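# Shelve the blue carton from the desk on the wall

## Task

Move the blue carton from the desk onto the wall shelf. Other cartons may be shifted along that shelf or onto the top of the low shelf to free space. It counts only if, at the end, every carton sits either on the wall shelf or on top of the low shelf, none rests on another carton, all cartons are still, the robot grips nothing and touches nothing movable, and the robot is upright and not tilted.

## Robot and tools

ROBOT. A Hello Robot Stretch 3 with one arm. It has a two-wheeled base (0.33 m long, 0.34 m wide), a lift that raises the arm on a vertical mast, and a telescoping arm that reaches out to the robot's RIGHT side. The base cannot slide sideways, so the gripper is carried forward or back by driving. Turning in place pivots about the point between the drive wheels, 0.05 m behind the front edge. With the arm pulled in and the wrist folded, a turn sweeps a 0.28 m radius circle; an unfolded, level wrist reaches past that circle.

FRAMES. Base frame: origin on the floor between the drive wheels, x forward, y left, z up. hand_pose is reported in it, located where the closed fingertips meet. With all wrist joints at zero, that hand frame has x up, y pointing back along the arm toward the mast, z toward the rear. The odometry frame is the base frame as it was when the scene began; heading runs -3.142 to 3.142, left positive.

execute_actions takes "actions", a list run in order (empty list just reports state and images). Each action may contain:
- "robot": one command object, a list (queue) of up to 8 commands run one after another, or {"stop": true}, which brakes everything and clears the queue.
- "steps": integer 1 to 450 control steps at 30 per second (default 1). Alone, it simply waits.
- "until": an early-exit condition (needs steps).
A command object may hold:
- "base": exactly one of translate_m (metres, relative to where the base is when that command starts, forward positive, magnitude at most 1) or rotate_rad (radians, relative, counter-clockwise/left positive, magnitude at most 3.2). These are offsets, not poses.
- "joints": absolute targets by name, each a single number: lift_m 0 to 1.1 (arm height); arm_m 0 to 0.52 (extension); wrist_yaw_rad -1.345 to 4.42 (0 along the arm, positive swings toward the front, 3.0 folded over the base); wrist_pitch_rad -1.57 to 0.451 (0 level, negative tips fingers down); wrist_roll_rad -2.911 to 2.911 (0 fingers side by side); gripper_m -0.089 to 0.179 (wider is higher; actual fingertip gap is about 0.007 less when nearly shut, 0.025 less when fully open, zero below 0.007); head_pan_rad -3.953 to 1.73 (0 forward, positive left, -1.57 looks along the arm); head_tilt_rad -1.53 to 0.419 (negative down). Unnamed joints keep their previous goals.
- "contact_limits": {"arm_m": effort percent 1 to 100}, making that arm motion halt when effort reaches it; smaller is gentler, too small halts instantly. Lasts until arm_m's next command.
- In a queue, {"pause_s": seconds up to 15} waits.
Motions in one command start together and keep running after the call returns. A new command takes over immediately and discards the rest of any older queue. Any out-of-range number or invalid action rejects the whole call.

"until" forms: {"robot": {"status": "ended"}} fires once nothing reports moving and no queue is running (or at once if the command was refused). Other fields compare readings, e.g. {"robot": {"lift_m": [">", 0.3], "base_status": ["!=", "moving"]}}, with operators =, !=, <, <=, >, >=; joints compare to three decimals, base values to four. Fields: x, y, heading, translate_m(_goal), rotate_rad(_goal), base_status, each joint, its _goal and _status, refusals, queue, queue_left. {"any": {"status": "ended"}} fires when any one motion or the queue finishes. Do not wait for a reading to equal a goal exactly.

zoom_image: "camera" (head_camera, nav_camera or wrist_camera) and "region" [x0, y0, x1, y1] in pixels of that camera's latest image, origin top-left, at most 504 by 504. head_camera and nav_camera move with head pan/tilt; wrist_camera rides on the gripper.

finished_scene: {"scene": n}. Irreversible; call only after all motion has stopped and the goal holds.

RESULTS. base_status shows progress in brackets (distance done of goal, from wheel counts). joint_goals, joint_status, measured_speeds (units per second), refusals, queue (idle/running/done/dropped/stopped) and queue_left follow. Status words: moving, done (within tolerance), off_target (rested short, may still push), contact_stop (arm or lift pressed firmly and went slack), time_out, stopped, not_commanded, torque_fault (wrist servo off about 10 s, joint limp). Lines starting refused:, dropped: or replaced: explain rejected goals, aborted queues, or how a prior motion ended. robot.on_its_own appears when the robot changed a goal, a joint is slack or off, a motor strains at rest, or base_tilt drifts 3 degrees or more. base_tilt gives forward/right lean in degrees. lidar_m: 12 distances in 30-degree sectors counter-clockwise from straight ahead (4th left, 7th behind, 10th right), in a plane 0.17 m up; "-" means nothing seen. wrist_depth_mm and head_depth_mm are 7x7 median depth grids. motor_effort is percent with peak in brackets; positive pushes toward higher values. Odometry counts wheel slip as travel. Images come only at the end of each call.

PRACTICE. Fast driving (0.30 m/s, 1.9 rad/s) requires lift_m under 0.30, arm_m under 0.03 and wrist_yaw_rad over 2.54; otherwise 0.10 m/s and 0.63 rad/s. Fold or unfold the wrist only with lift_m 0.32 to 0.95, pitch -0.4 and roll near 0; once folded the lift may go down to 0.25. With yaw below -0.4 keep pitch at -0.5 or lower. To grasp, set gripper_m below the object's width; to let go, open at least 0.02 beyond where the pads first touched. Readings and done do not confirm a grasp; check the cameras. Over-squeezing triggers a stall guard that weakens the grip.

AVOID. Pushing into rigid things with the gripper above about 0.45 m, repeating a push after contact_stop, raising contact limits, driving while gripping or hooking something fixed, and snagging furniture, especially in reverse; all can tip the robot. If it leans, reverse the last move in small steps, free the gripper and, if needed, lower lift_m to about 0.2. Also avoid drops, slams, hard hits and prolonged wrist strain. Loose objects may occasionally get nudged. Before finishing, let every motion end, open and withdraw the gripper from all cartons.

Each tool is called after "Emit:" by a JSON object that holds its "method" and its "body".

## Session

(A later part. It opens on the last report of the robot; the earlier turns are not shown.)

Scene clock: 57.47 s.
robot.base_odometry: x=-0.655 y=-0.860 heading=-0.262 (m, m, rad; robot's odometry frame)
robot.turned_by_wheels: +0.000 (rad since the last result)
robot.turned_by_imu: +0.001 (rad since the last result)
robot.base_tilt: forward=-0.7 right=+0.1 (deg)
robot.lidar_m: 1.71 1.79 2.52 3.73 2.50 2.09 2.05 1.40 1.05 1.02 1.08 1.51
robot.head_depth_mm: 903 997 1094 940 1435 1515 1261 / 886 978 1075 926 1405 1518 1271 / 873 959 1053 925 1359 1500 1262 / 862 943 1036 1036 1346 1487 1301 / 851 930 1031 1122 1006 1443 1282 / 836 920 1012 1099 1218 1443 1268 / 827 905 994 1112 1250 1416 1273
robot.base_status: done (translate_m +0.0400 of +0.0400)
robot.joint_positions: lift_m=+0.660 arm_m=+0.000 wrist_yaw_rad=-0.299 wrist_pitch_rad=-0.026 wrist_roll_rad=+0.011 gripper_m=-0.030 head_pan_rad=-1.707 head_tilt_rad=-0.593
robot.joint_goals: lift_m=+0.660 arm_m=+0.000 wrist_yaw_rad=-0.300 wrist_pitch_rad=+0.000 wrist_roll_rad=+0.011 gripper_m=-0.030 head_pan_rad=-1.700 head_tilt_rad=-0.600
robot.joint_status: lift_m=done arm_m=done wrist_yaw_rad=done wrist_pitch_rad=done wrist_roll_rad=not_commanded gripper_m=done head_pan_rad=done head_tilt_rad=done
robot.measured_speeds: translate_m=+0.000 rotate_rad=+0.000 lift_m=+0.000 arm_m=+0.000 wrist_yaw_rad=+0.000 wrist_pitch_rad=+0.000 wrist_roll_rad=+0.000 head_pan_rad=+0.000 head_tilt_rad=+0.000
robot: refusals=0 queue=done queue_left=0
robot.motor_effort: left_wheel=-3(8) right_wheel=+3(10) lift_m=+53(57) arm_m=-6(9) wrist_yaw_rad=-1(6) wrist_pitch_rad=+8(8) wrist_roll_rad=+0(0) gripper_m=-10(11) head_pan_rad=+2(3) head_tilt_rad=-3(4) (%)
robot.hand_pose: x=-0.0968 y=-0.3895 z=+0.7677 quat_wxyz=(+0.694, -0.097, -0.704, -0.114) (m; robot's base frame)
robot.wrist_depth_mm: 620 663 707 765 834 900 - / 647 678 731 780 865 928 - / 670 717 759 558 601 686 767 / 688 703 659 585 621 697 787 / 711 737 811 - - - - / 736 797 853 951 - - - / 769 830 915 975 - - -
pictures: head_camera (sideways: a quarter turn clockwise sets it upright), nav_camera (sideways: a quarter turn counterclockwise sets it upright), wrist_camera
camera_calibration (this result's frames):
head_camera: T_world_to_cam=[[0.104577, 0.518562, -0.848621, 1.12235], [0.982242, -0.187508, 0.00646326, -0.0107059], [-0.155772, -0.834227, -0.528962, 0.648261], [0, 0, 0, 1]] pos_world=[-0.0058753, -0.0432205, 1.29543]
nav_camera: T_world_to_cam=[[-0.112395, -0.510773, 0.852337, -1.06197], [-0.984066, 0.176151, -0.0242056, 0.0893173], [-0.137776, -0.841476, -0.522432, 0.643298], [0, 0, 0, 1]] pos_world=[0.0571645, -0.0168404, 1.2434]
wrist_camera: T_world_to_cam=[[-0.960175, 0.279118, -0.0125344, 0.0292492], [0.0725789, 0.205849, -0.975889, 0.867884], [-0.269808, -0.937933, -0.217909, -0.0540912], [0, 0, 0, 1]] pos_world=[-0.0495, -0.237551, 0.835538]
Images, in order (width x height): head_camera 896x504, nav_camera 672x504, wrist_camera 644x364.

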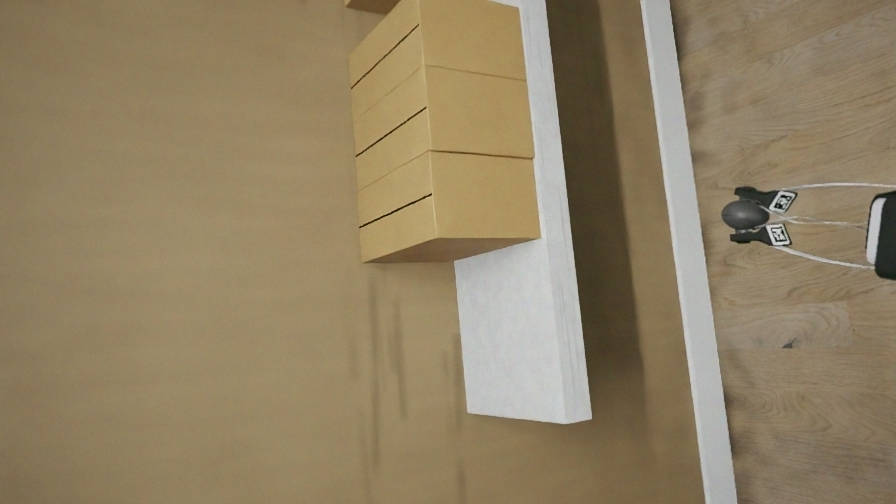

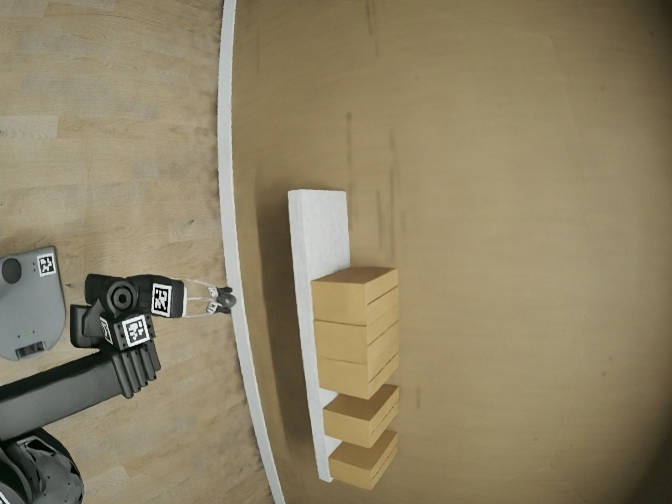

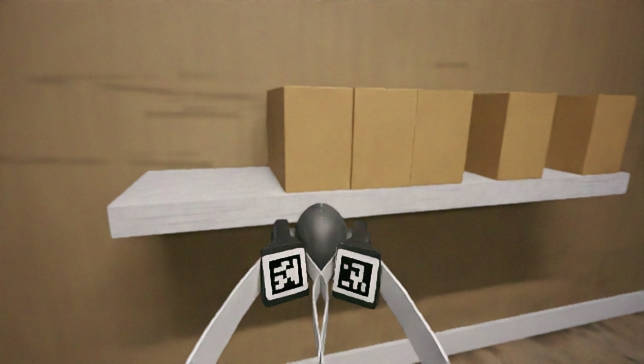

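Emit:
{"method": "execute_actions", "body": {"actions": [{"robot":[{"joints":{"wrist_pitch_rad":-0.4,"wrist_yaw_rad":0}},{"joints":{"wrist_yaw_rad":3.0}},{"joints":{"lift_m":0.27}},{"base":{"translate_m":-0.47}},{"base":{"rotate_rad":1.571}},{"base":{"translate_m":1.0}},{"base":{"translate_m":1.0}},{"base":{"rotate_rad":1.571}}],"steps":450,"until":{"robot":{"status":"ended"}}},{"steps":450,"until":{"robot":{"status":"ended"}}},{"robot":[{"joints":{"lift_m":0.85,"head_pan_rad":-1.57,"head_tilt_rad":-0.5}},{"joints":{"wrist_yaw_rad":0,"gripper_m":0.179}},{"joints":{"wrist_pitch_rad":0}}],"steps":450,"until":{"robot":{"status":"ended"}}}]}}

Scene clock: 97.47 s.
robot.base_odometry: x=-0.591 y=+1.194 heading=+2.880 (m, m, rad; robot's odometry frame)
robot.turned_by_wheels: +3.142 (rad since the last result)
robot.turned_by_imu: +3.145 (rad since the last result)
robot.base_tilt: forward=-0.7 right=+0.2 (deg)
robot.lidar_m: 1.11 1.32 2.23 2.99 3.06 2.31 2.22 2.34 1.38 1.76 1.50 1.21
robot.head_depth_mm: 1512 1646 1772 1304 1666 1600 1373 / 1516 1642 1760 1301 2042 1591 1379 / 1517 1621 1769 1311 2028 1699 - / 1505 1617 1751 1306 2047 1703 - / 1505 1628 1718 1108 2037 1651 1341 / 1492 1619 1760 1127 2037 1612 1343 / 1488 1607 1742 1329 2057 1653 1343
robot.base_status: done (rotate_rad +1.5709 of +1.5710)
robot.joint_positions: lift_m=+0.850 arm_m=+0.000 wrist_yaw_rad=+0.002 wrist_pitch_rad=-0.027 wrist_roll_rad=+0.011 gripper_m=+0.179 head_pan_rad=-1.577 head_tilt_rad=-0.508
robot.joint_goals: lift_m=+0.850 arm_m=+0.000 wrist_yaw_rad=+0.000 wrist_pitch_rad=+0.000 wrist_roll_rad=+0.011 gripper_m=+0.179 head_pan_rad=-1.570 head_tilt_rad=-0.500
robot.joint_status: lift_m=done arm_m=done wrist_yaw_rad=done wrist_pitch_rad=done wrist_roll_rad=not_commanded gripper_m=done head_pan_rad=done head_tilt_rad=done
robot.measured_speeds: translate_m=+0.000 rotate_rad=+0.000 lift_m=+0.000 arm_m=+0.000 wrist_yaw_rad=+0.000 wrist_pitch_rad=+0.000 wrist_roll_rad=+0.000 head_pan_rad=+0.000 head_tilt_rad=+0.000
robot: refusals=0 queue=done queue_left=0
robot.motor_effort: left_wheel=-4(16) right_wheel=+4(14) lift_m=+53(58) arm_m=-6(6) wrist_yaw_rad=-3(5) wrist_pitch_rad=+8(8) wrist_roll_rad=+0(0) gripper_m=+0(87) head_pan_rad=+2(14) head_tilt_rad=+5(16) (%)
robot.hand_pose: x=-0.0209 y=-0.4008 z=+0.9573 quat_wxyz=(+0.704, +0.011, -0.711, -0.009) (m; robot's base frame)
robot.wrist_depth_mm: - - - - - - - / - - - - - - - / - - - - - - - / - - - - - - - / - 900 922 923 865 870 - / - - - - - - - / - - - - - - -
pictures: head_camera (sideways: a quarter turn clockwise sets it upright), nav_camera (sideways: a quarter turn counterclockwise sets it upright), wrist_camera
camera_calibration (this result's frames):
head_camera: T_world_to_cam=[[0.0361071, 0.453774, -0.890385, 1.17724], [0.998254, -0.0580552, 0.0108943, -0.0165733], [-0.0467479, -0.889224, -0.455078, 0.551461], [0, 0, 0, 1]] pos_world=[-0.000182705, -0.0447905, 1.29933]
nav_camera: T_world_to_cam=[[-0.0448663, -0.44677, 0.893523, -1.1161], [-0.998602, 0.0450921, -0.0275961, 0.093823], [-0.0279617, -0.893512, -0.448169, 0.545999], [0, 0, 0, 1]] pos_world=[0.0588835, -0.0150154, 1.24455]
wrist_camera: T_world_to_cam=[[-0.999746, -0.0187134, -0.0125478, -0.0124799], [0.00813832, 0.219384, -0.975605, 1.0536], [0.0210096, -0.975459, -0.219176, -0.010657], [0, 0, 0, 1]] pos_world=[-0.0208274, -0.241773, 1.02541]
Images, in order (width x height): head_camera 896x504, nav_camera 672x504, wrist_camera 644x364.

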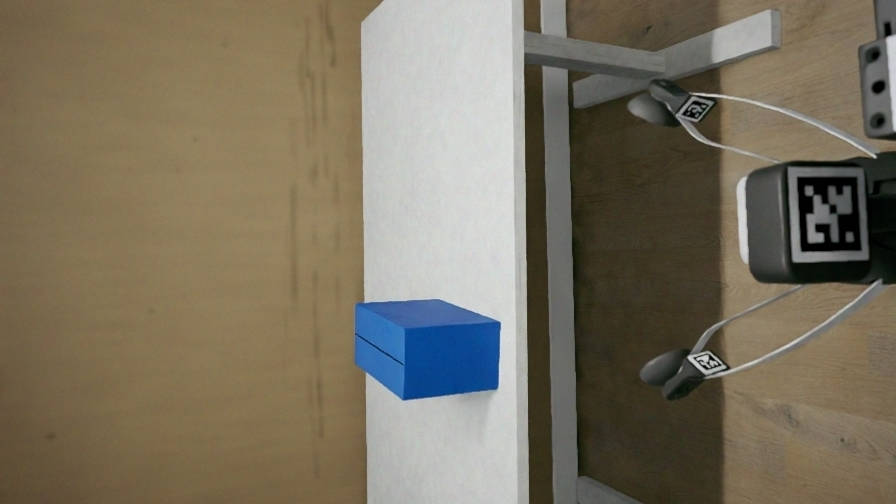

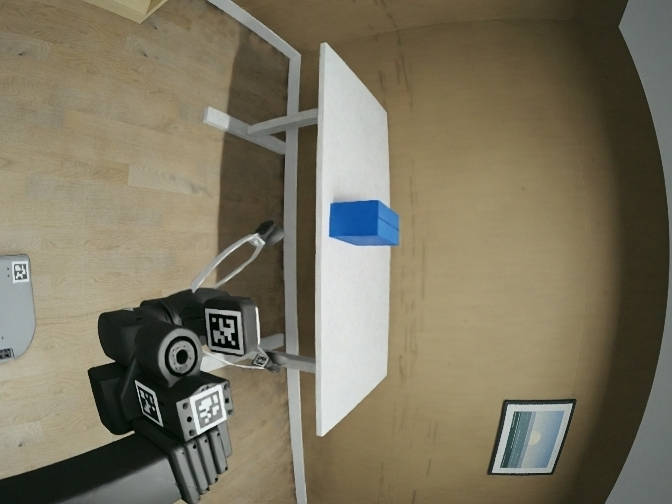

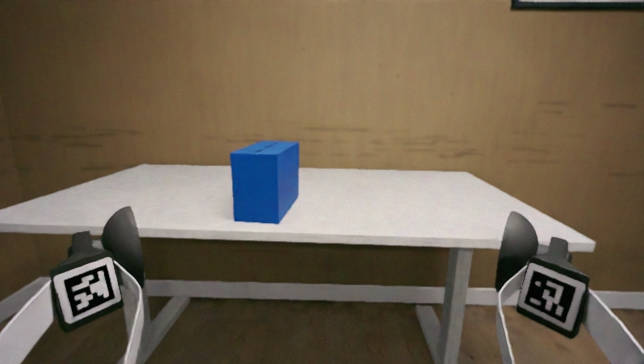

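Emit:
{"method": "execute_actions", "body": {"actions": [{"robot":[{"base":{"rotate_rad":-1.571}},{"base":{"translate_m":0.28}},{"base":{"rotate_rad":1.571}},{"base":{"translate_m":0.16}},{"joints":{"lift_m":0.69,"arm_m":0.2,"head_tilt_rad":-0.8}}],"steps":450,"until":{"robot":{"status":"ended"}}},{"steps":300,"until":{"robot":{"status":"ended"}}}]}}

Scene clock: 117.97 s.
robot.base_odometry: x=-0.673 y=+1.506 heading=+2.880 (m, m, rad; robot's odometry frame)
robot.turned_by_wheels: +0.000 (rad since the last result)
robot.turned_by_imu: +0.002 (rad since the last result)
robot.base_tilt: forward=-0.8 right=+0.1 (deg)
robot.lidar_m: 0.96 1.01 1.98 3.26 3.31 2.49 2.39 2.03 1.21 1.48 1.18 0.96
robot.head_depth_mm: 1292 1419 1077 1766 1578 1345 1184 / 1296 1424 1073 1766 1625 - 1145 / 1290 1413 1075 1764 - 1319 1156 / 1283 1385 825 893 - 1351 1162 / 1281 1399 995 1783 1580 1346 1165 / 1283 1403 1071 1760 1591 1349 1160 / 1283 1394 1070 1723 1554 1343 1169
robot.base_status: done (translate_m +0.1600 of +0.1600)
robot.joint_positions: lift_m=+0.690 arm_m=+0.200 wrist_yaw_rad=+0.001 wrist_pitch_rad=-0.025 wrist_roll_rad=+0.011 gripper_m=+0.179 head_pan_rad=-1.577 head_tilt_rad=-0.790
robot.joint_goals: lift_m=+0.690 arm_m=+0.200 wrist_yaw_rad=+0.000 wrist_pitch_rad=+0.000 wrist_roll_rad=+0.011 gripper_m=+0.179 head_pan_rad=-1.570 head_tilt_rad=-0.800
robot.joint_status: lift_m=done arm_m=done wrist_yaw_rad=done wrist_pitch_rad=done wrist_roll_rad=not_commanded gripper_m=done head_pan_rad=done head_tilt_rad=done
robot.measured_speeds: translate_m=+0.000 rotate_rad=+0.000 lift_m=+0.000 arm_m=+0.000 wrist_yaw_rad=+0.000 wrist_pitch_rad=+0.000 wrist_roll_rad=+0.000 head_pan_rad=+0.000 head_tilt_rad=+0.000
robot: refusals=0 queue=done queue_left=0
robot.motor_effort: left_wheel=-3(10) right_wheel=+3(8) lift_m=+27(53) arm_m=+5(3) wrist_yaw_rad=-2(3) wrist_pitch_rad=+8(8) wrist_roll_rad=+0(0) gripper_m=+0(0) head_pan_rad=+2(3) head_tilt_rad=-5(28) (%)
robot.hand_pose: x=-0.0212 y=-0.6002 z=+0.7986 quat_wxyz=(+0.704, +0.010, -0.711, -0.009) (m; robot's base frame)
robot.wrist_depth_mm: - - - - 989 982 974 / - - - 285 - - - / - - - 291 - - - / 579 589 600 303 549 637 641 / 357 386 356 317 371 405 378 / - 288 281 278 274 273 269 / 771 - - - - - -
pictures: head_camera (sideways: a quarter turn clockwise sets it upright), nav_camera (sideways: a quarter turn counterclockwise sets it upright), wrist_camera
camera_calibration (this result's frames):
head_camera: T_world_to_cam=[[0.0373791, 0.683932, -0.728588, 0.96629], [0.998264, -0.0587678, -0.0039515, 0.00275554], [-0.0455201, -0.727175, -0.684941, 0.850499], [0, 0, 0, 1]] pos_world=[-0.000154986, -0.0422527, 1.28658]
nav_camera: T_world_to_cam=[[-0.0461472, -0.67808, 0.733538, -0.90751], [-0.998577, 0.0509728, -0.0157017, 0.0783297], [-0.0267434, -0.733218, -0.679467, 0.846908], [0, 0, 0, 1]] pos_world=[0.0589884, 0.00161138, 1.24237]
wrist_camera: T_world_to_cam=[[-0.999767, -0.0175603, -0.0125221, -0.0178311], [0.00839742, 0.217843, -0.975948, 0.941812], [0.0198658, -0.975826, -0.217645, -0.241373], [0, 0, 0, 1]] pos_world=[-0.0209406, -0.441018, 0.866403]
Images, in order (width x height): head_camera 896x504, nav_camera 672x504, wrist_camera 644x364.

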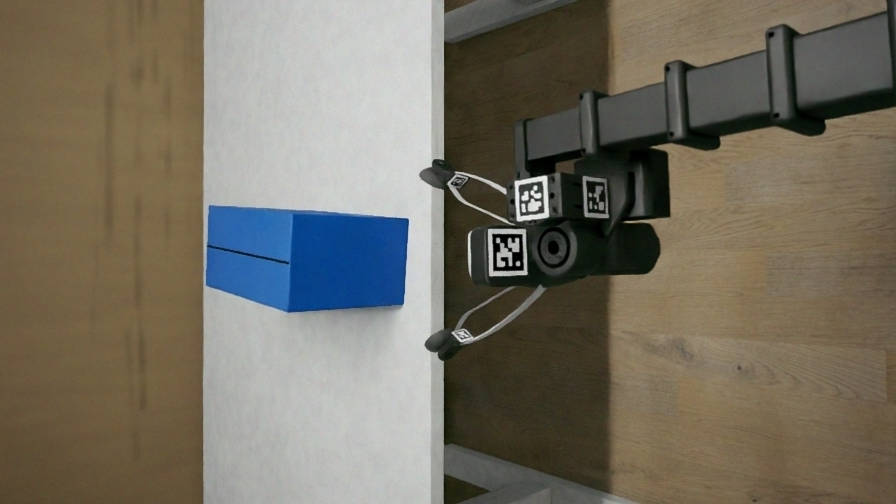

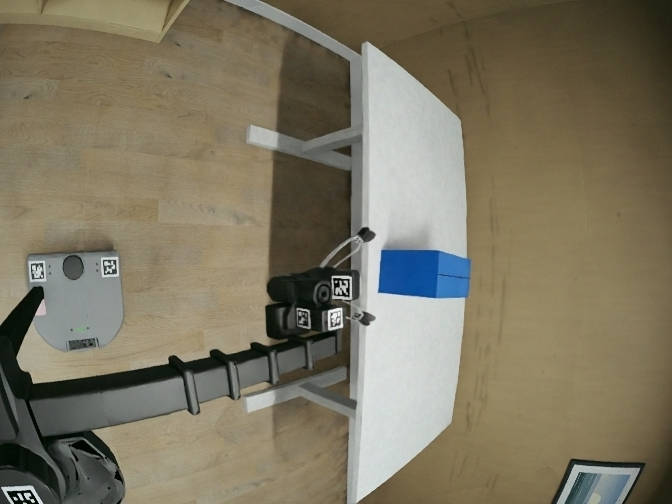

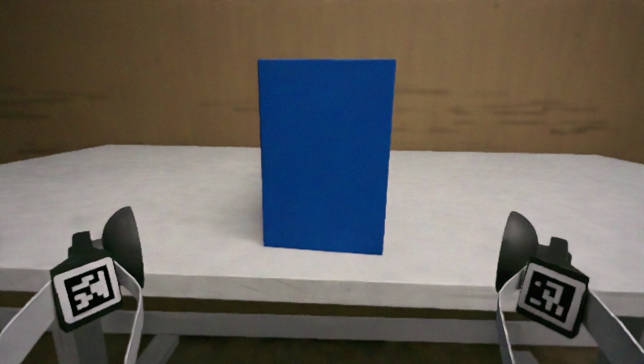

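Emit:
{"method": "execute_actions", "body": {"actions": [{"robot":[{"joints":{"lift_m":0.71}},{"joints":{"arm_m":0.42}},{"joints":{"gripper_m":0.06}},{"pause_s":1},{"joints":{"lift_m":0.76}},{"joints":{"arm_m":0.05}}],"steps":450,"until":{"robot":{"status":"ended"}}}]}}

Scene clock: 130.47 s.
robot.base_odometry: x=-0.673 y=+1.506 heading=+2.880 (m, m, rad; robot's odometry frame)
robot.turned_by_wheels: +0.000 (rad since the last result)
robot.turned_by_imu: +0.001 (rad since the last result)
robot.base_tilt: forward=-0.8 right=+0.2 (deg)
robot.lidar_m: 0.96 1.01 1.98 3.26 3.31 2.47 2.39 2.04 1.20 1.49 1.18 0.96
robot.head_depth_mm: 1291 1412 1080 1778 1581 1409 - / 1293 1411 1074 1780 1592 - - / 1284 1418 1069 562 1551 - 1119 / 1288 1400 1079 534 553 - 1148 / 1277 1411 1070 556 1476 1346 1169 / 1277 1403 1074 1765 1595 1337 1168 / 1279 1392 1073 1714 1565 1343 1164
robot.base_status: done (translate_m +0.1600 of +0.1600)
robot.joint_positions: lift_m=+0.760 arm_m=+0.050 wrist_yaw_rad=+0.001 wrist_pitch_rad=-0.032 wrist_roll_rad=+0.011 gripper_m=+0.090 head_pan_rad=-1.577 head_tilt_rad=-0.790
robot.joint_goals: lift_m=+0.760 arm_m=+0.050 wrist_yaw_rad=+0.000 wrist_pitch_rad=+0.000 wrist_roll_rad=+0.011 gripper_m=+0.089 head_pan_rad=-1.570 head_tilt_rad=-0.800
robot.joint_status: lift_m=done arm_m=done wrist_yaw_rad=done wrist_pitch_rad=done wrist_roll_rad=not_commanded gripper_m=done head_pan_rad=done head_tilt_rad=done
robot.measured_speeds: translate_m=+0.000 rotate_rad=+0.000 lift_m=+0.000 arm_m=+0.000 wrist_yaw_rad=+0.000 wrist_pitch_rad=+0.000 wrist_roll_rad=+0.000 head_pan_rad=+0.000 head_tilt_rad=+0.000
robot: refusals=0 queue=done queue_left=0
robot.on_its_own: gripper_m is held at +0.089, not at your +0.060, by its stall guard, which is still easing
robot.motor_effort: left_wheel=-3(4) right_wheel=+3(4) lift_m=+54(56) arm_m=-6(8) wrist_yaw_rad=-1(2) wrist_pitch_rad=+10(10) wrist_roll_rad=+0(0) gripper_m=-21(100) head_pan_rad=+2(2) head_tilt_rad=-4(5) (%)
robot.hand_pose: x=-0.0213 y=-0.4507 z=+0.8660 quat_wxyz=(+0.704, +0.012, -0.710, -0.011) (m; robot's base frame)
robot.wrist_depth_mm: - - - - - - - / - - 131 120 110 - - / - - 128 117 108 - - / 967 855 127 117 108 920 937 / 519 454 126 116 107 549 554 / - 132 125 115 106 - 445 / - 944 123 114 105 - -
pictures: head_camera (sideways: a quarter turn clockwise sets it upright), nav_camera (sideways: a quarter turn counterclockwise sets it upright), wrist_camera
camera_calibration (this result's frames):
head_camera: T_world_to_cam=[[0.0373757, 0.683988, -0.728535, 0.966222], [0.998264, -0.0587622, -0.00395553, 0.00276078], [-0.0455159, -0.727123, -0.684997, 0.850572], [0, 0, 0, 1]] pos_world=[-0.000154753, -0.0422516, 1.28658]
nav_camera: T_world_to_cam=[[-0.0461439, -0.678137, 0.733486, -0.907442], [-0.998577, 0.0509687, -0.0156983, 0.0783252], [-0.0267392, -0.733166, -0.679523, 0.846981], [0, 0, 0, 1]] pos_world=[0.0589884, 0.00161621, 1.24237]
wrist_camera: T_world_to_cam=[[-0.999777, -0.0169107, -0.0126358, -0.0141151], [0.00851936, 0.224442, -0.97445, 0.976703], [0.0193146, -0.974341, -0.224248, -0.0744367], [0, 0, 0, 1]] pos_world=[-0.0209951, -0.291978, 0.934878]
Images, in order (width x height): head_camera 896x504, nav_camera 672x504, wrist_camera 644x364.

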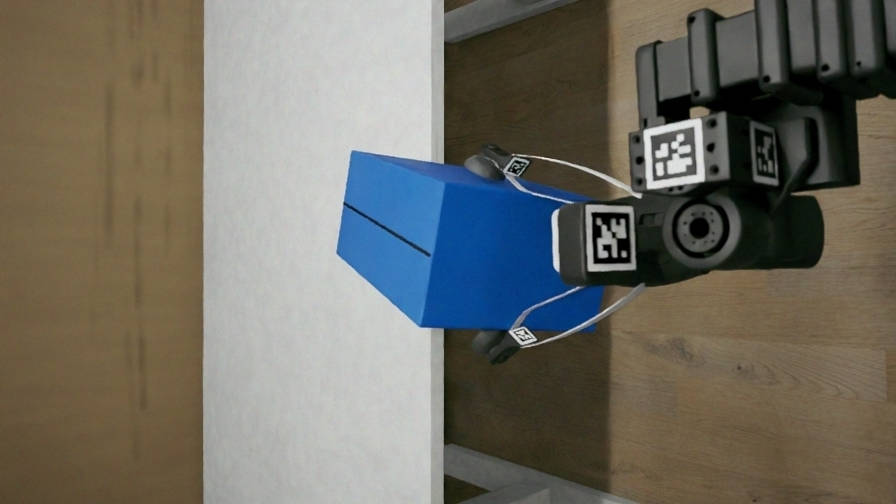

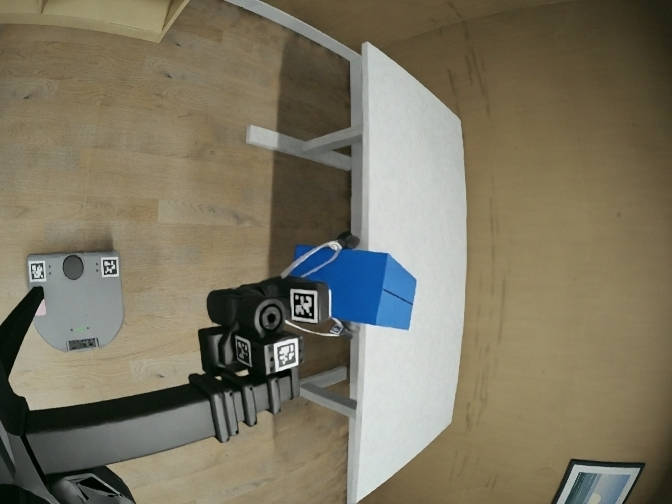

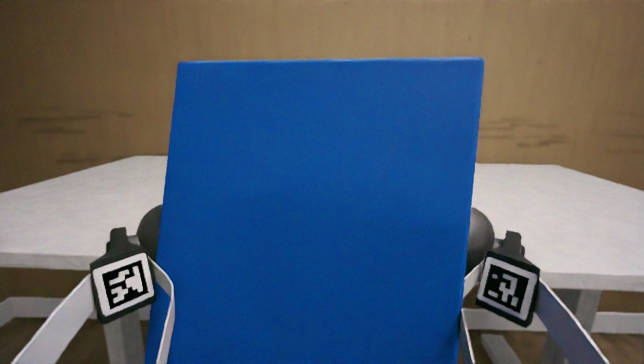

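Emit:
{"method": "execute_actions", "body": {"actions": [{"robot":[{"joints":{"arm_m":0.0}},{"base":{"translate_m":-0.68}},{"base":{"rotate_rad":1.571}},{"base":{"translate_m":1.0}},{"base":{"translate_m":1.0}},{"base":{"translate_m":0.33}},{"base":{"rotate_rad":1.571}},{"joints":{"head_tilt_rad":-0.6}}],"steps":450,"until":{"robot":{"status":"ended"}}},{"steps":450,"until":{"robot":{"status":"ended"}}},{"steps":450,"until":{"robot":{"status":"ended"}}}]}}

Scene clock: 178.60 s.
robot.base_odometry: x=-0.619 y=-0.921 heading=-0.262 (m, m, rad; robot's odometry frame)
robot.turned_by_wheels: +3.142 (rad since the last result)
robot.turned_by_imu: +3.157 (rad since the last result)
robot.base_tilt: forward=-0.7 right=+0.1 (deg)
robot.lidar_m: 1.65 1.73 2.46 3.31 2.56 2.16 2.11 1.32 1.00 0.97 1.03 1.44
robot.head_depth_mm: 815 894 993 855 922 1426 1250 / 808 892 993 901 944 1418 1259 / 807 890 992 1073 555 482 1264 / 809 891 987 1078 515 489 - / 808 886 989 1109 1189 506 1228 / 806 886 988 1112 1270 1446 1261 / 803 889 987 1106 1266 1435 1266
robot.base_status: done (rotate_rad +1.5709 of +1.5710)
robot.joint_positions: lift_m=+0.760 arm_m=+0.000 wrist_yaw_rad=+0.001 wrist_pitch_rad=-0.032 wrist_roll_rad=+0.011 gripper_m=+0.092 head_pan_rad=-1.577 head_tilt_rad=-0.607
robot.joint_goals: lift_m=+0.760 arm_m=+0.000 wrist_yaw_rad=+0.000 wrist_pitch_rad=+0.000 wrist_roll_rad=+0.011 gripper_m=+0.092 head_pan_rad=-1.570 head_tilt_rad=-0.600
robot.joint_status: lift_m=done arm_m=done wrist_yaw_rad=done wrist_pitch_rad=done wrist_roll_rad=not_commanded gripper_m=done head_pan_rad=done head_tilt_rad=done
robot.measured_speeds: translate_m=+0.000 rotate_rad=+0.000 lift_m=+0.000 arm_m=+0.000 wrist_yaw_rad=+0.000 wrist_pitch_rad=+0.000 wrist_roll_rad=+0.000 head_pan_rad=+0.000 head_tilt_rad=+0.000
robot: refusals=0 queue=done queue_left=0
robot.on_its_own: gripper_m is held at +0.092, not at your +0.060, by its stall guard, which is not easing now
robot.motor_effort: left_wheel=-2(10) right_wheel=+4(9) lift_m=+54(54) arm_m=-6(6) wrist_yaw_rad=+0(0) wrist_pitch_rad=+10(10) wrist_roll_rad=+0(0) gripper_m=-20(21) head_pan_rad=+2(2) head_tilt_rad=+3(24) (%)
robot.hand_pose: x=-0.0213 y=-0.4007 z=+0.8660 quat_wxyz=(+0.704, +0.012, -0.710, -0.011) (m; robot's base frame)
robot.wrist_depth_mm: 716 706 704 682 682 672 666 / 739 726 132 121 111 703 710 / 767 761 129 118 109 676 715 / 791 780 128 117 108 493 483 / 835 808 126 116 107 510 509 / 883 132 125 115 106 - 523 / 921 894 124 114 105 864 847
pictures: head_camera (sideways: a quarter turn clockwise sets it upright), nav_camera (sideways: a quarter turn counterclockwise sets it upright), wrist_camera
camera_calibration (this result's frames):
head_camera: T_world_to_cam=[[0.0364837, 0.539444, -0.841231, 1.11313], [0.998267, -0.0585692, 0.00573642, -0.00985729], [-0.0461757, -0.839982, -0.540646, 0.662794], [0, 0, 0, 1]] pos_world=[-0.000165973, -0.0443151, 1.29479]
nav_camera: T_world_to_cam=[[-0.0452471, -0.532787, 0.845039, -1.05287], [-0.9986, 0.0473177, -0.0236362, 0.0886643], [-0.0273922, -0.844926, -0.534182, 0.657912], [0, 0, 0, 1]] pos_world=[0.0589227, -0.0092621, 1.24325]
wrist_camera: T_world_to_cam=[[-0.999777, -0.0169107, -0.0126411, -0.0132649], [0.00852432, 0.224451, -0.974448, 0.965481], [0.0193159, -0.974339, -0.224257, -0.0257119], [0, 0, 0, 1]] pos_world=[-0.0209954, -0.24198, 0.934877]
Images, in order (width x height): head_camera 896x504, nav_camera 672x504, wrist_camera 644x364.

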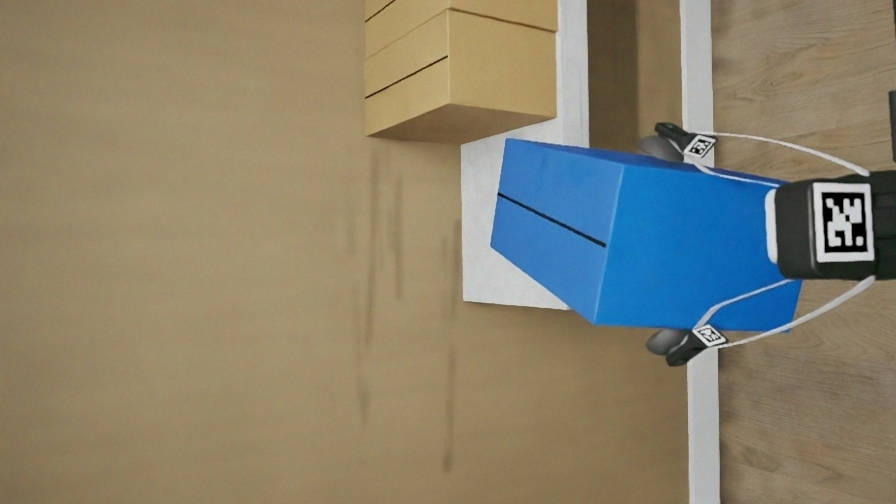

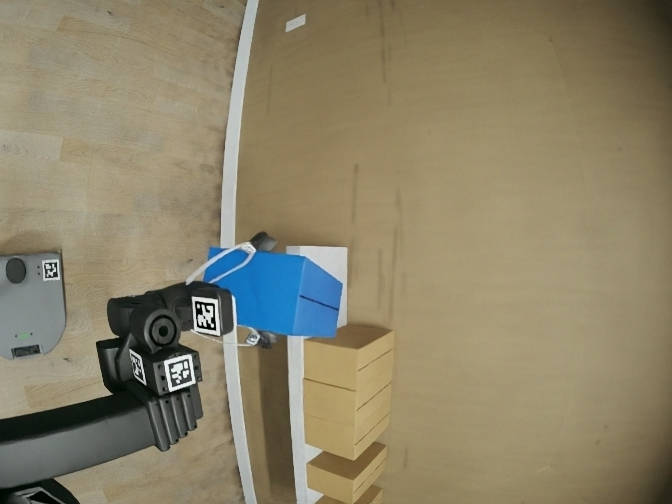

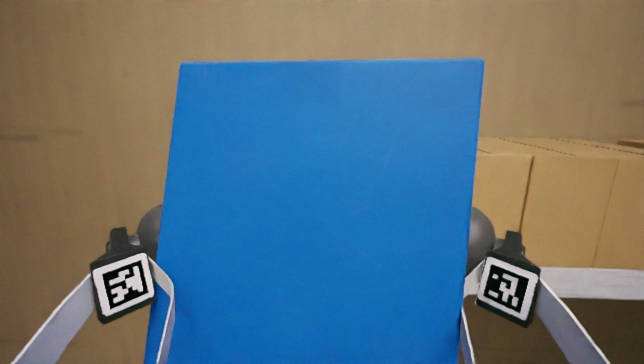

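Emit:
{"method": "execute_actions", "body": {"actions": [{"robot":[{"base":{"translate_m":-0.05}},{"joints":{"arm_m":0.38}},{"joints":{"lift_m":0.71}}],"steps":450,"until":{"robot":{"status":"ended"}}}]}}

Scene clock: 188.10 s.
robot.base_odometry: x=-0.668 y=-0.908 heading=-0.261 (m, m, rad; robot's odometry frame)
robot.turned_by_wheels: +0.000 (rad since the last result)
robot.turned_by_imu: +0.032 (rad since the last result)
robot.base_tilt: forward=-0.7 right=+0.1 (deg)
robot.lidar_m: 1.69 1.80 2.61 3.77 2.54 2.11 2.07 1.29 0.99 0.97 1.03 1.50
robot.head_depth_mm: 805 881 984 850 909 1433 1286 / 804 885 984 862 905 - 1230 / 806 882 989 1042 - 1431 1264 / 808 888 974 816 - 1429 1267 / 808 889 986 1074 1246 1436 1269 / 810 888 993 1109 1271 1434 1260 / 809 890 993 1117 1277 1444 1267
robot.base_status: done (translate_m -0.0500 of -0.0500)
robot.joint_positions: lift_m=+0.710 arm_m=+0.379 wrist_yaw_rad=+0.005 wrist_pitch_rad=-0.046 wrist_roll_rad=+0.013 gripper_m=+0.098 head_pan_rad=-1.577 head_tilt_rad=-0.605
robot.joint_goals: lift_m=+0.710 arm_m=+0.380 wrist_yaw_rad=+0.000 wrist_pitch_rad=+0.000 wrist_roll_rad=+0.013 gripper_m=+0.097 head_pan_rad=-1.570 head_tilt_rad=-0.600
robot.joint_status: lift_m=done arm_m=done wrist_yaw_rad=done wrist_pitch_rad=done wrist_roll_rad=not_commanded gripper_m=done head_pan_rad=done head_tilt_rad=done
robot.measured_speeds: translate_m=+0.000 rotate_rad=+0.000 lift_m=+0.000 arm_m=+0.000 wrist_yaw_rad=+0.000 wrist_pitch_rad=+0.000 wrist_roll_rad=+0.000 head_pan_rad=+0.000 head_tilt_rad=+0.000
robot: refusals=0 queue=done queue_left=0
robot.on_its_own: gripper_m is held at +0.097, not at your +0.060, by its stall guard, which is not easing now
robot.motor_effort: left_wheel=+1(16) right_wheel=-3(34) lift_m=+30(55) arm_m=+11(31) wrist_yaw_rad=-6(50) wrist_pitch_rad=+14(35) wrist_roll_rad=-1(2) gripper_m=-20(26) head_pan_rad=+3(3) head_tilt_rad=+2(4) (%)
robot.hand_pose: x=-0.0203 y=-0.7791 z=+0.8131 quat_wxyz=(+0.703, +0.018, -0.711, -0.015) (m; robot's base frame)
robot.wrist_depth_mm: 339 335 328 322 316 311 304 / 355 347 103 89 81 317 318 / 371 359 104 90 79 73 243 / 387 374 107 92 81 76 216 / 407 130 111 95 83 270 214 / 427 129 114 97 85 79 213 / 454 439 118 100 87 270 202
pictures: head_camera (sideways: a quarter turn clockwise sets it upright), nav_camera (sideways: a quarter turn counterclockwise sets it upright), wrist_camera
camera_calibration (this result's frames):
head_camera: T_world_to_cam=[[0.036471, 0.538031, -0.842136, 1.11431], [0.998267, -0.0585518, 0.00582466, -0.00997218], [-0.0461747, -0.840889, -0.539234, 0.660957], [0, 0, 0, 1]] pos_world=[-0.000165707, -0.044327, 1.29487]
nav_camera: T_world_to_cam=[[-0.0452345, -0.531367, 0.845933, -1.05403], [-0.998601, 0.0472703, -0.0237055, 0.0887546], [-0.0273912, -0.845822, -0.532762, 0.656064], [0, 0, 0, 1]] pos_world=[0.0589222, -0.00936015, 1.24327]
wrist_camera: T_world_to_cam=[[-0.99967, -0.0206193, -0.0152956, -0.0200409], [0.00993989, 0.238462, -0.971101, 1.00712], [0.0236709, -0.970933, -0.238179, -0.392245], [0, 0, 0, 1]] pos_world=[-0.0207602, -0.621417, 0.884287]
Images, in order (width x height): head_camera 896x504, nav_camera 672x504, wrist_camera 644x364.

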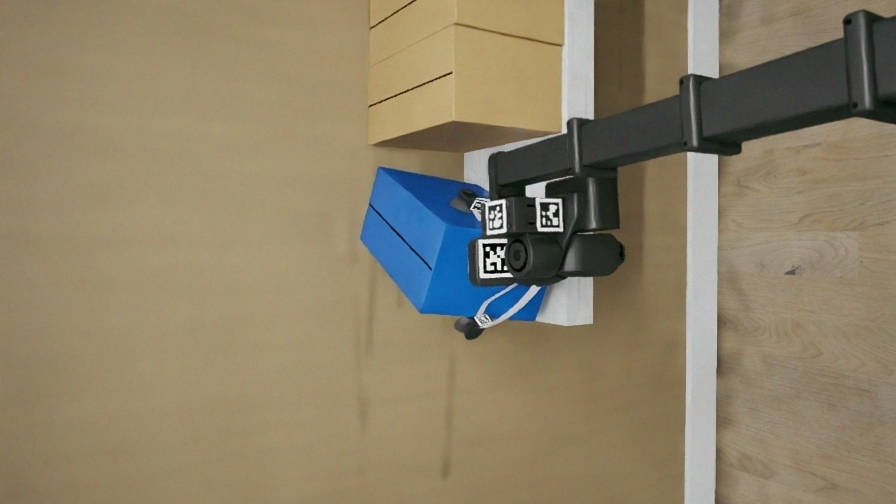

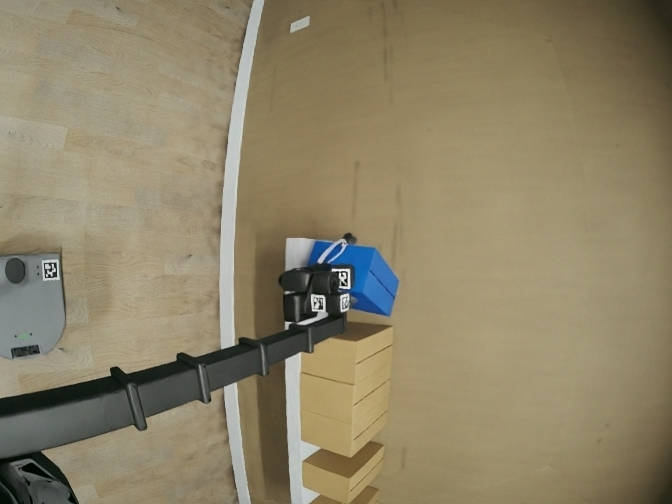

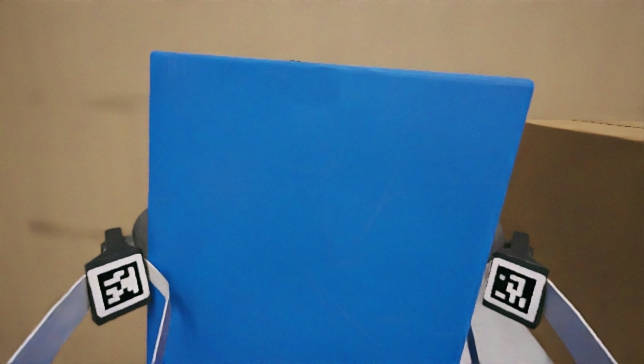

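Emit:
{"method": "execute_actions", "body": {"actions": [{"robot":[{"joints":{"arm_m":0.365}},{"joints":{"lift_m":0.695}},{"joints":{"gripper_m":0.15}},{"pause_s":1},{"joints":{"arm_m":0.0}}],"steps":450,"until":{"robot":{"status":"ended"}}}]}}

Scene clock: 197.63 s.
robot.base_odometry: x=-0.668 y=-0.908 heading=-0.262 (m, m, rad; robot's odometry frame)
robot.turned_by_wheels: +0.000 (rad since the last result)
robot.turned_by_imu: +0.001 (rad since the last result)
robot.base_tilt: forward=-0.7 right=+0.2 (deg)
robot.lidar_m: 1.70 1.80 2.61 3.76 2.54 2.10 2.07 1.29 0.55 0.38 1.03 1.50
robot.head_depth_mm: 802 885 986 853 909 1441 1258 / 803 887 982 863 915 1433 1255 / 801 889 990 1074 988 1425 1287 / 806 888 986 1076 988 1433 1311 / 806 889 989 1093 1241 1434 1259 / 808 891 988 1115 1265 1433 1268 / 806 891 991 1118 1272 1439 1272
robot.base_status: done (translate_m -0.0500 of -0.0500)
robot.joint_positions: lift_m=+0.695 arm_m=+0.000 wrist_yaw_rad=+0.000 wrist_pitch_rad=-0.026 wrist_roll_rad=+0.008 gripper_m=+0.150 head_pan_rad=-1.577 head_tilt_rad=-0.605
robot.joint_goals: lift_m=+0.695 arm_m=+0.000 wrist_yaw_rad=+0.000 wrist_pitch_rad=+0.000 wrist_roll_rad=+0.008 gripper_m=+0.150 head_pan_rad=-1.570 head_tilt_rad=-0.600
robot.joint_status: lift_m=done arm_m=done wrist_yaw_rad=done wrist_pitch_rad=done wrist_roll_rad=not_commanded gripper_m=done head_pan_rad=done head_tilt_rad=done
robot.measured_speeds: translate_m=+0.000 rotate_rad=+0.000 lift_m=+0.000 arm_m=+0.000 wrist_yaw_rad=+0.000 wrist_pitch_rad=+0.000 wrist_roll_rad=+0.000 head_pan_rad=+0.000 head_tilt_rad=+0.000
robot: refusals=0 queue=done queue_left=0
robot.motor_effort: left_wheel=-1(1) right_wheel=+1(3) lift_m=+28(29) arm_m=-6(9) wrist_yaw_rad=+1(6) wrist_pitch_rad=+8(14) wrist_roll_rad=+2(2) gripper_m=+0(75) head_pan_rad=+3(3) head_tilt_rad=+3(2) (%)
robot.hand_pose: x=-0.0215 y=-0.4008 z=+0.8033 quat_wxyz=(+0.705, +0.009, -0.710, -0.010) (m; robot's base frame)
robot.wrist_depth_mm: 716 711 699 690 672 665 654 / 746 739 718 714 699 690 687 / 780 771 759 738 674 467 454 / 817 799 788 753 625 483 466 / 868 831 807 526 507 499 486 / 898 - 861 852 824 - 801 / 939 912 905 870 866 844 823
pictures: head_camera (sideways: a quarter turn clockwise sets it upright), nav_camera (sideways: a quarter turn counterclockwise sets it upright), wrist_camera
camera_calibration (this result's frames):
head_camera: T_world_to_cam=[[0.0364703, 0.538031, -0.842136, 1.11431], [0.998267, -0.0585504, 0.00582463, -0.00997216], [-0.0461735, -0.840889, -0.539235, 0.660957], [0, 0, 0, 1]] pos_world=[-0.000165643, -0.044327, 1.29487]
nav_camera: T_world_to_cam=[[-0.0452337, -0.531368, 0.845933, -1.05403], [-0.998601, 0.0472689, -0.0237055, 0.0887546], [-0.02739, -0.845822, -0.532762, 0.656065], [0, 0, 0, 1]] pos_world=[0.0589222, -0.00936005, 1.24327]
wrist_camera: T_world_to_cam=[[-0.999823, -0.0161203, -0.0097458, -0.0163098], [0.00598169, 0.218894, -0.97573, 0.903175], [0.0178624, -0.975615, -0.218759, -0.0449041], [0, 0, 0, 1]] pos_world=[-0.0209073, -0.241772, 0.871273]
Images, in order (width x height): head_camera 896x504, nav_camera 672x504, wrist_camera 644x364.

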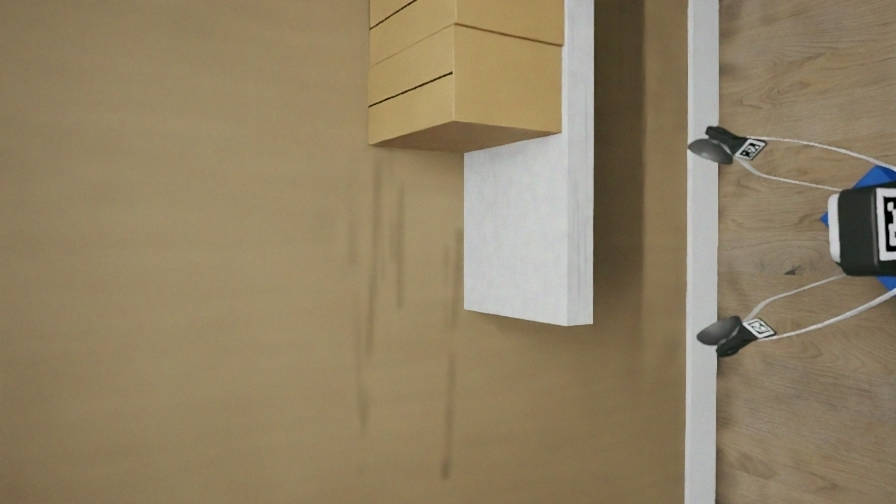

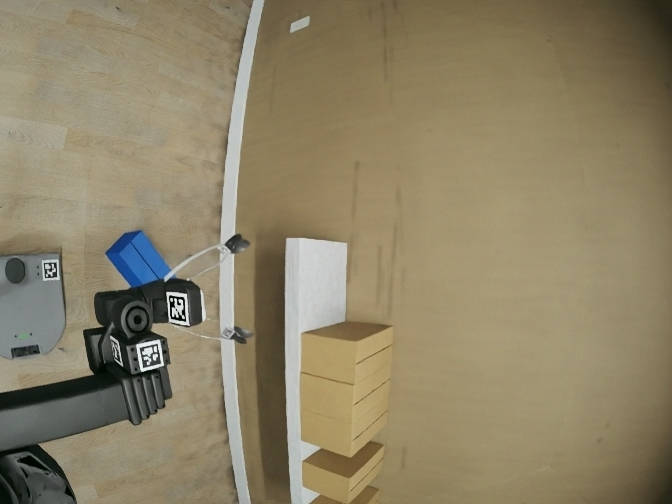

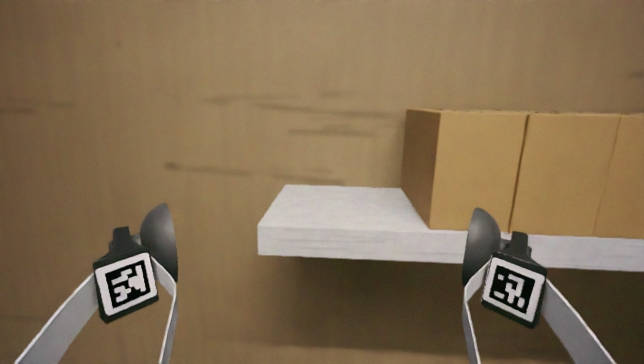

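Emit:
{"method": "execute_actions", "body": {"actions": [{"robot":{"joints":{"head_tilt_rad":-1.2,"lift_m":1.0}},"steps":200,"until":{"robot":{"status":"ended"}}}]}}

Scene clock: 202.03 s.
robot.base_odometry: x=-0.668 y=-0.908 heading=-0.262 (m, m, rad; robot's odometry frame)
robot.turned_by_wheels: +0.000 (rad since the last result)
robot.turned_by_imu: +0.000 (rad since the last result)
robot.base_tilt: forward=-0.6 right=+0.2 (deg)
robot.lidar_m: 1.69 1.80 2.61 3.77 2.54 2.10 2.06 1.29 0.55 0.38 1.03 1.50
robot.head_depth_mm: - - - 1400 1304 1202 1114 / - - - 1410 1309 1210 1092 / - - - 1408 1299 - - / - - - 1214 1297 - - / 940 1275 1514 1398 1273 1195 1105 / 1025 1229 1505 1412 1279 1183 1100 / 996 1239 1506 1410 1282 1186 1095
robot.base_status: done (translate_m -0.0500 of -0.0500)
robot.joint_positions: lift_m=+1.000 arm_m=+0.000 wrist_yaw_rad=+0.000 wrist_pitch_rad=-0.025 wrist_roll_rad=+0.008 gripper_m=+0.150 head_pan_rad=-1.577 head_tilt_rad=-1.185
robot.joint_goals: lift_m=+1.000 arm_m=+0.000 wrist_yaw_rad=+0.000 wrist_pitch_rad=+0.000 wrist_roll_rad=+0.008 gripper_m=+0.150 head_pan_rad=-1.570 head_tilt_rad=-1.200
robot.joint_status: lift_m=done arm_m=done wrist_yaw_rad=done wrist_pitch_rad=done wrist_roll_rad=not_commanded gripper_m=done head_pan_rad=done head_tilt_rad=done
robot.measured_speeds: translate_m=+0.000 rotate_rad=+0.000 lift_m=+0.000 arm_m=+0.000 wrist_yaw_rad=+0.000 wrist_pitch_rad=+0.000 wrist_roll_rad=+0.000 head_pan_rad=+0.000 head_tilt_rad=+0.000
robot: refusals=0 queue=done queue_left=0
robot.motor_effort: left_wheel=-1(1) right_wheel=+1(1) lift_m=+53(56) arm_m=-6(6) wrist_yaw_rad=+0(0) wrist_pitch_rad=+8(8) wrist_roll_rad=+2(2) gripper_m=+0(0) head_pan_rad=+3(2) head_tilt_rad=-8(43) (%)
robot.hand_pose: x=-0.0215 y=-0.4009 z=+1.1077 quat_wxyz=(+0.705, +0.009, -0.710, -0.009) (m; robot's base frame)
robot.wrist_depth_mm: 726 710 701 694 679 660 656 / 756 741 727 705 702 675 686 / 783 763 758 746 723 714 704 / 804 813 769 769 749 748 727 / 852 829 814 801 792 759 756 / 883 - 871 848 663 - 639 / 928 918 904 728 587 547 535
pictures: head_camera (sideways: a quarter turn clockwise sets it upright), nav_camera (sideways: a quarter turn counterclockwise sets it upright), wrist_camera
camera_calibration (this result's frames):
head_camera: T_world_to_cam=[[0.0386171, 0.9117, -0.409038, 0.549968], [0.998306, -0.053026, -0.0239394, 0.0287701], [-0.0435152, -0.407421, -0.912203, 1.14594], [0, 0, 0, 1]] pos_world=[-0.0000936149, -0.0330001, 1.27098]
nav_camera: T_world_to_cam=[[-0.0474, -0.908202, 0.415839, -0.493594], [-0.998569, 0.0533981, 0.00279935, 0.0542399], [-0.0247474, -0.415111, -0.909434, 1.14587], [0, 0, 0, 1]] pos_world=[0.0591233, 0.0244854, 1.2472]
wrist_camera: T_world_to_cam=[[-0.999823, -0.0161325, -0.00972683, -0.0133686], [0.005981, 0.217775, -0.975981, 1.2001], [0.0178633, -0.975866, -0.21764, 0.0203308], [0, 0, 0, 1]] pos_world=[-0.0209072, -0.241726, 1.17557]
Images, in order (width x height): head_camera 896x504, nav_camera 672x504, wrist_camera 644x364.

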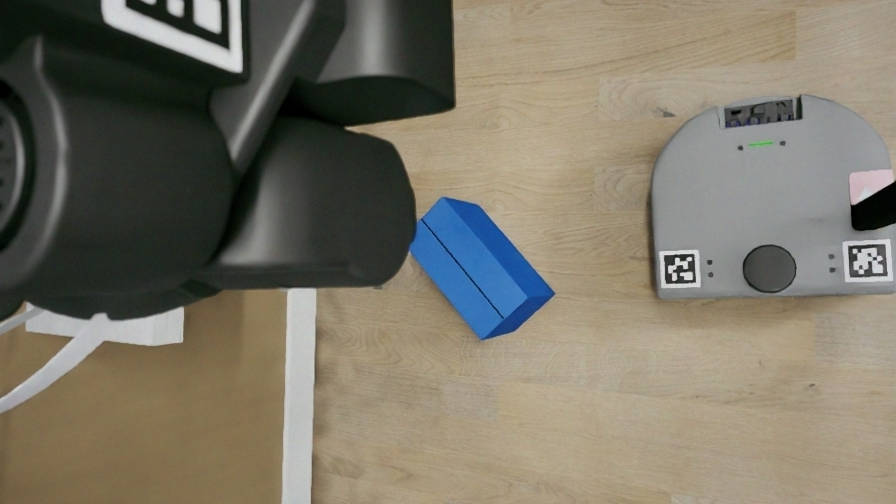

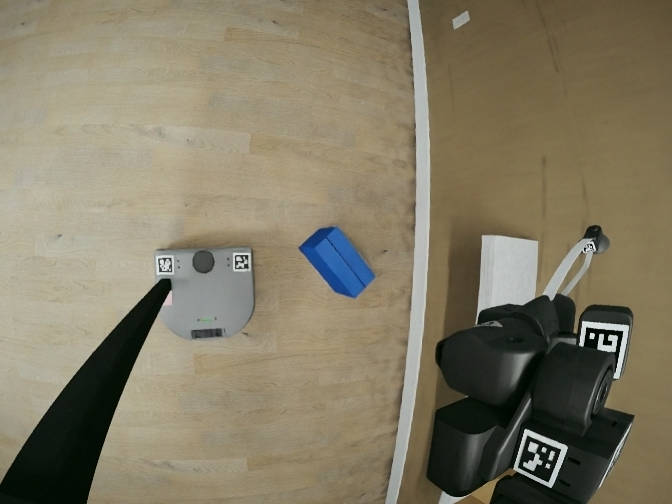

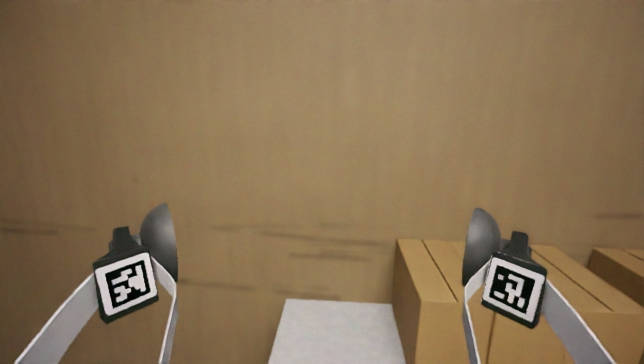

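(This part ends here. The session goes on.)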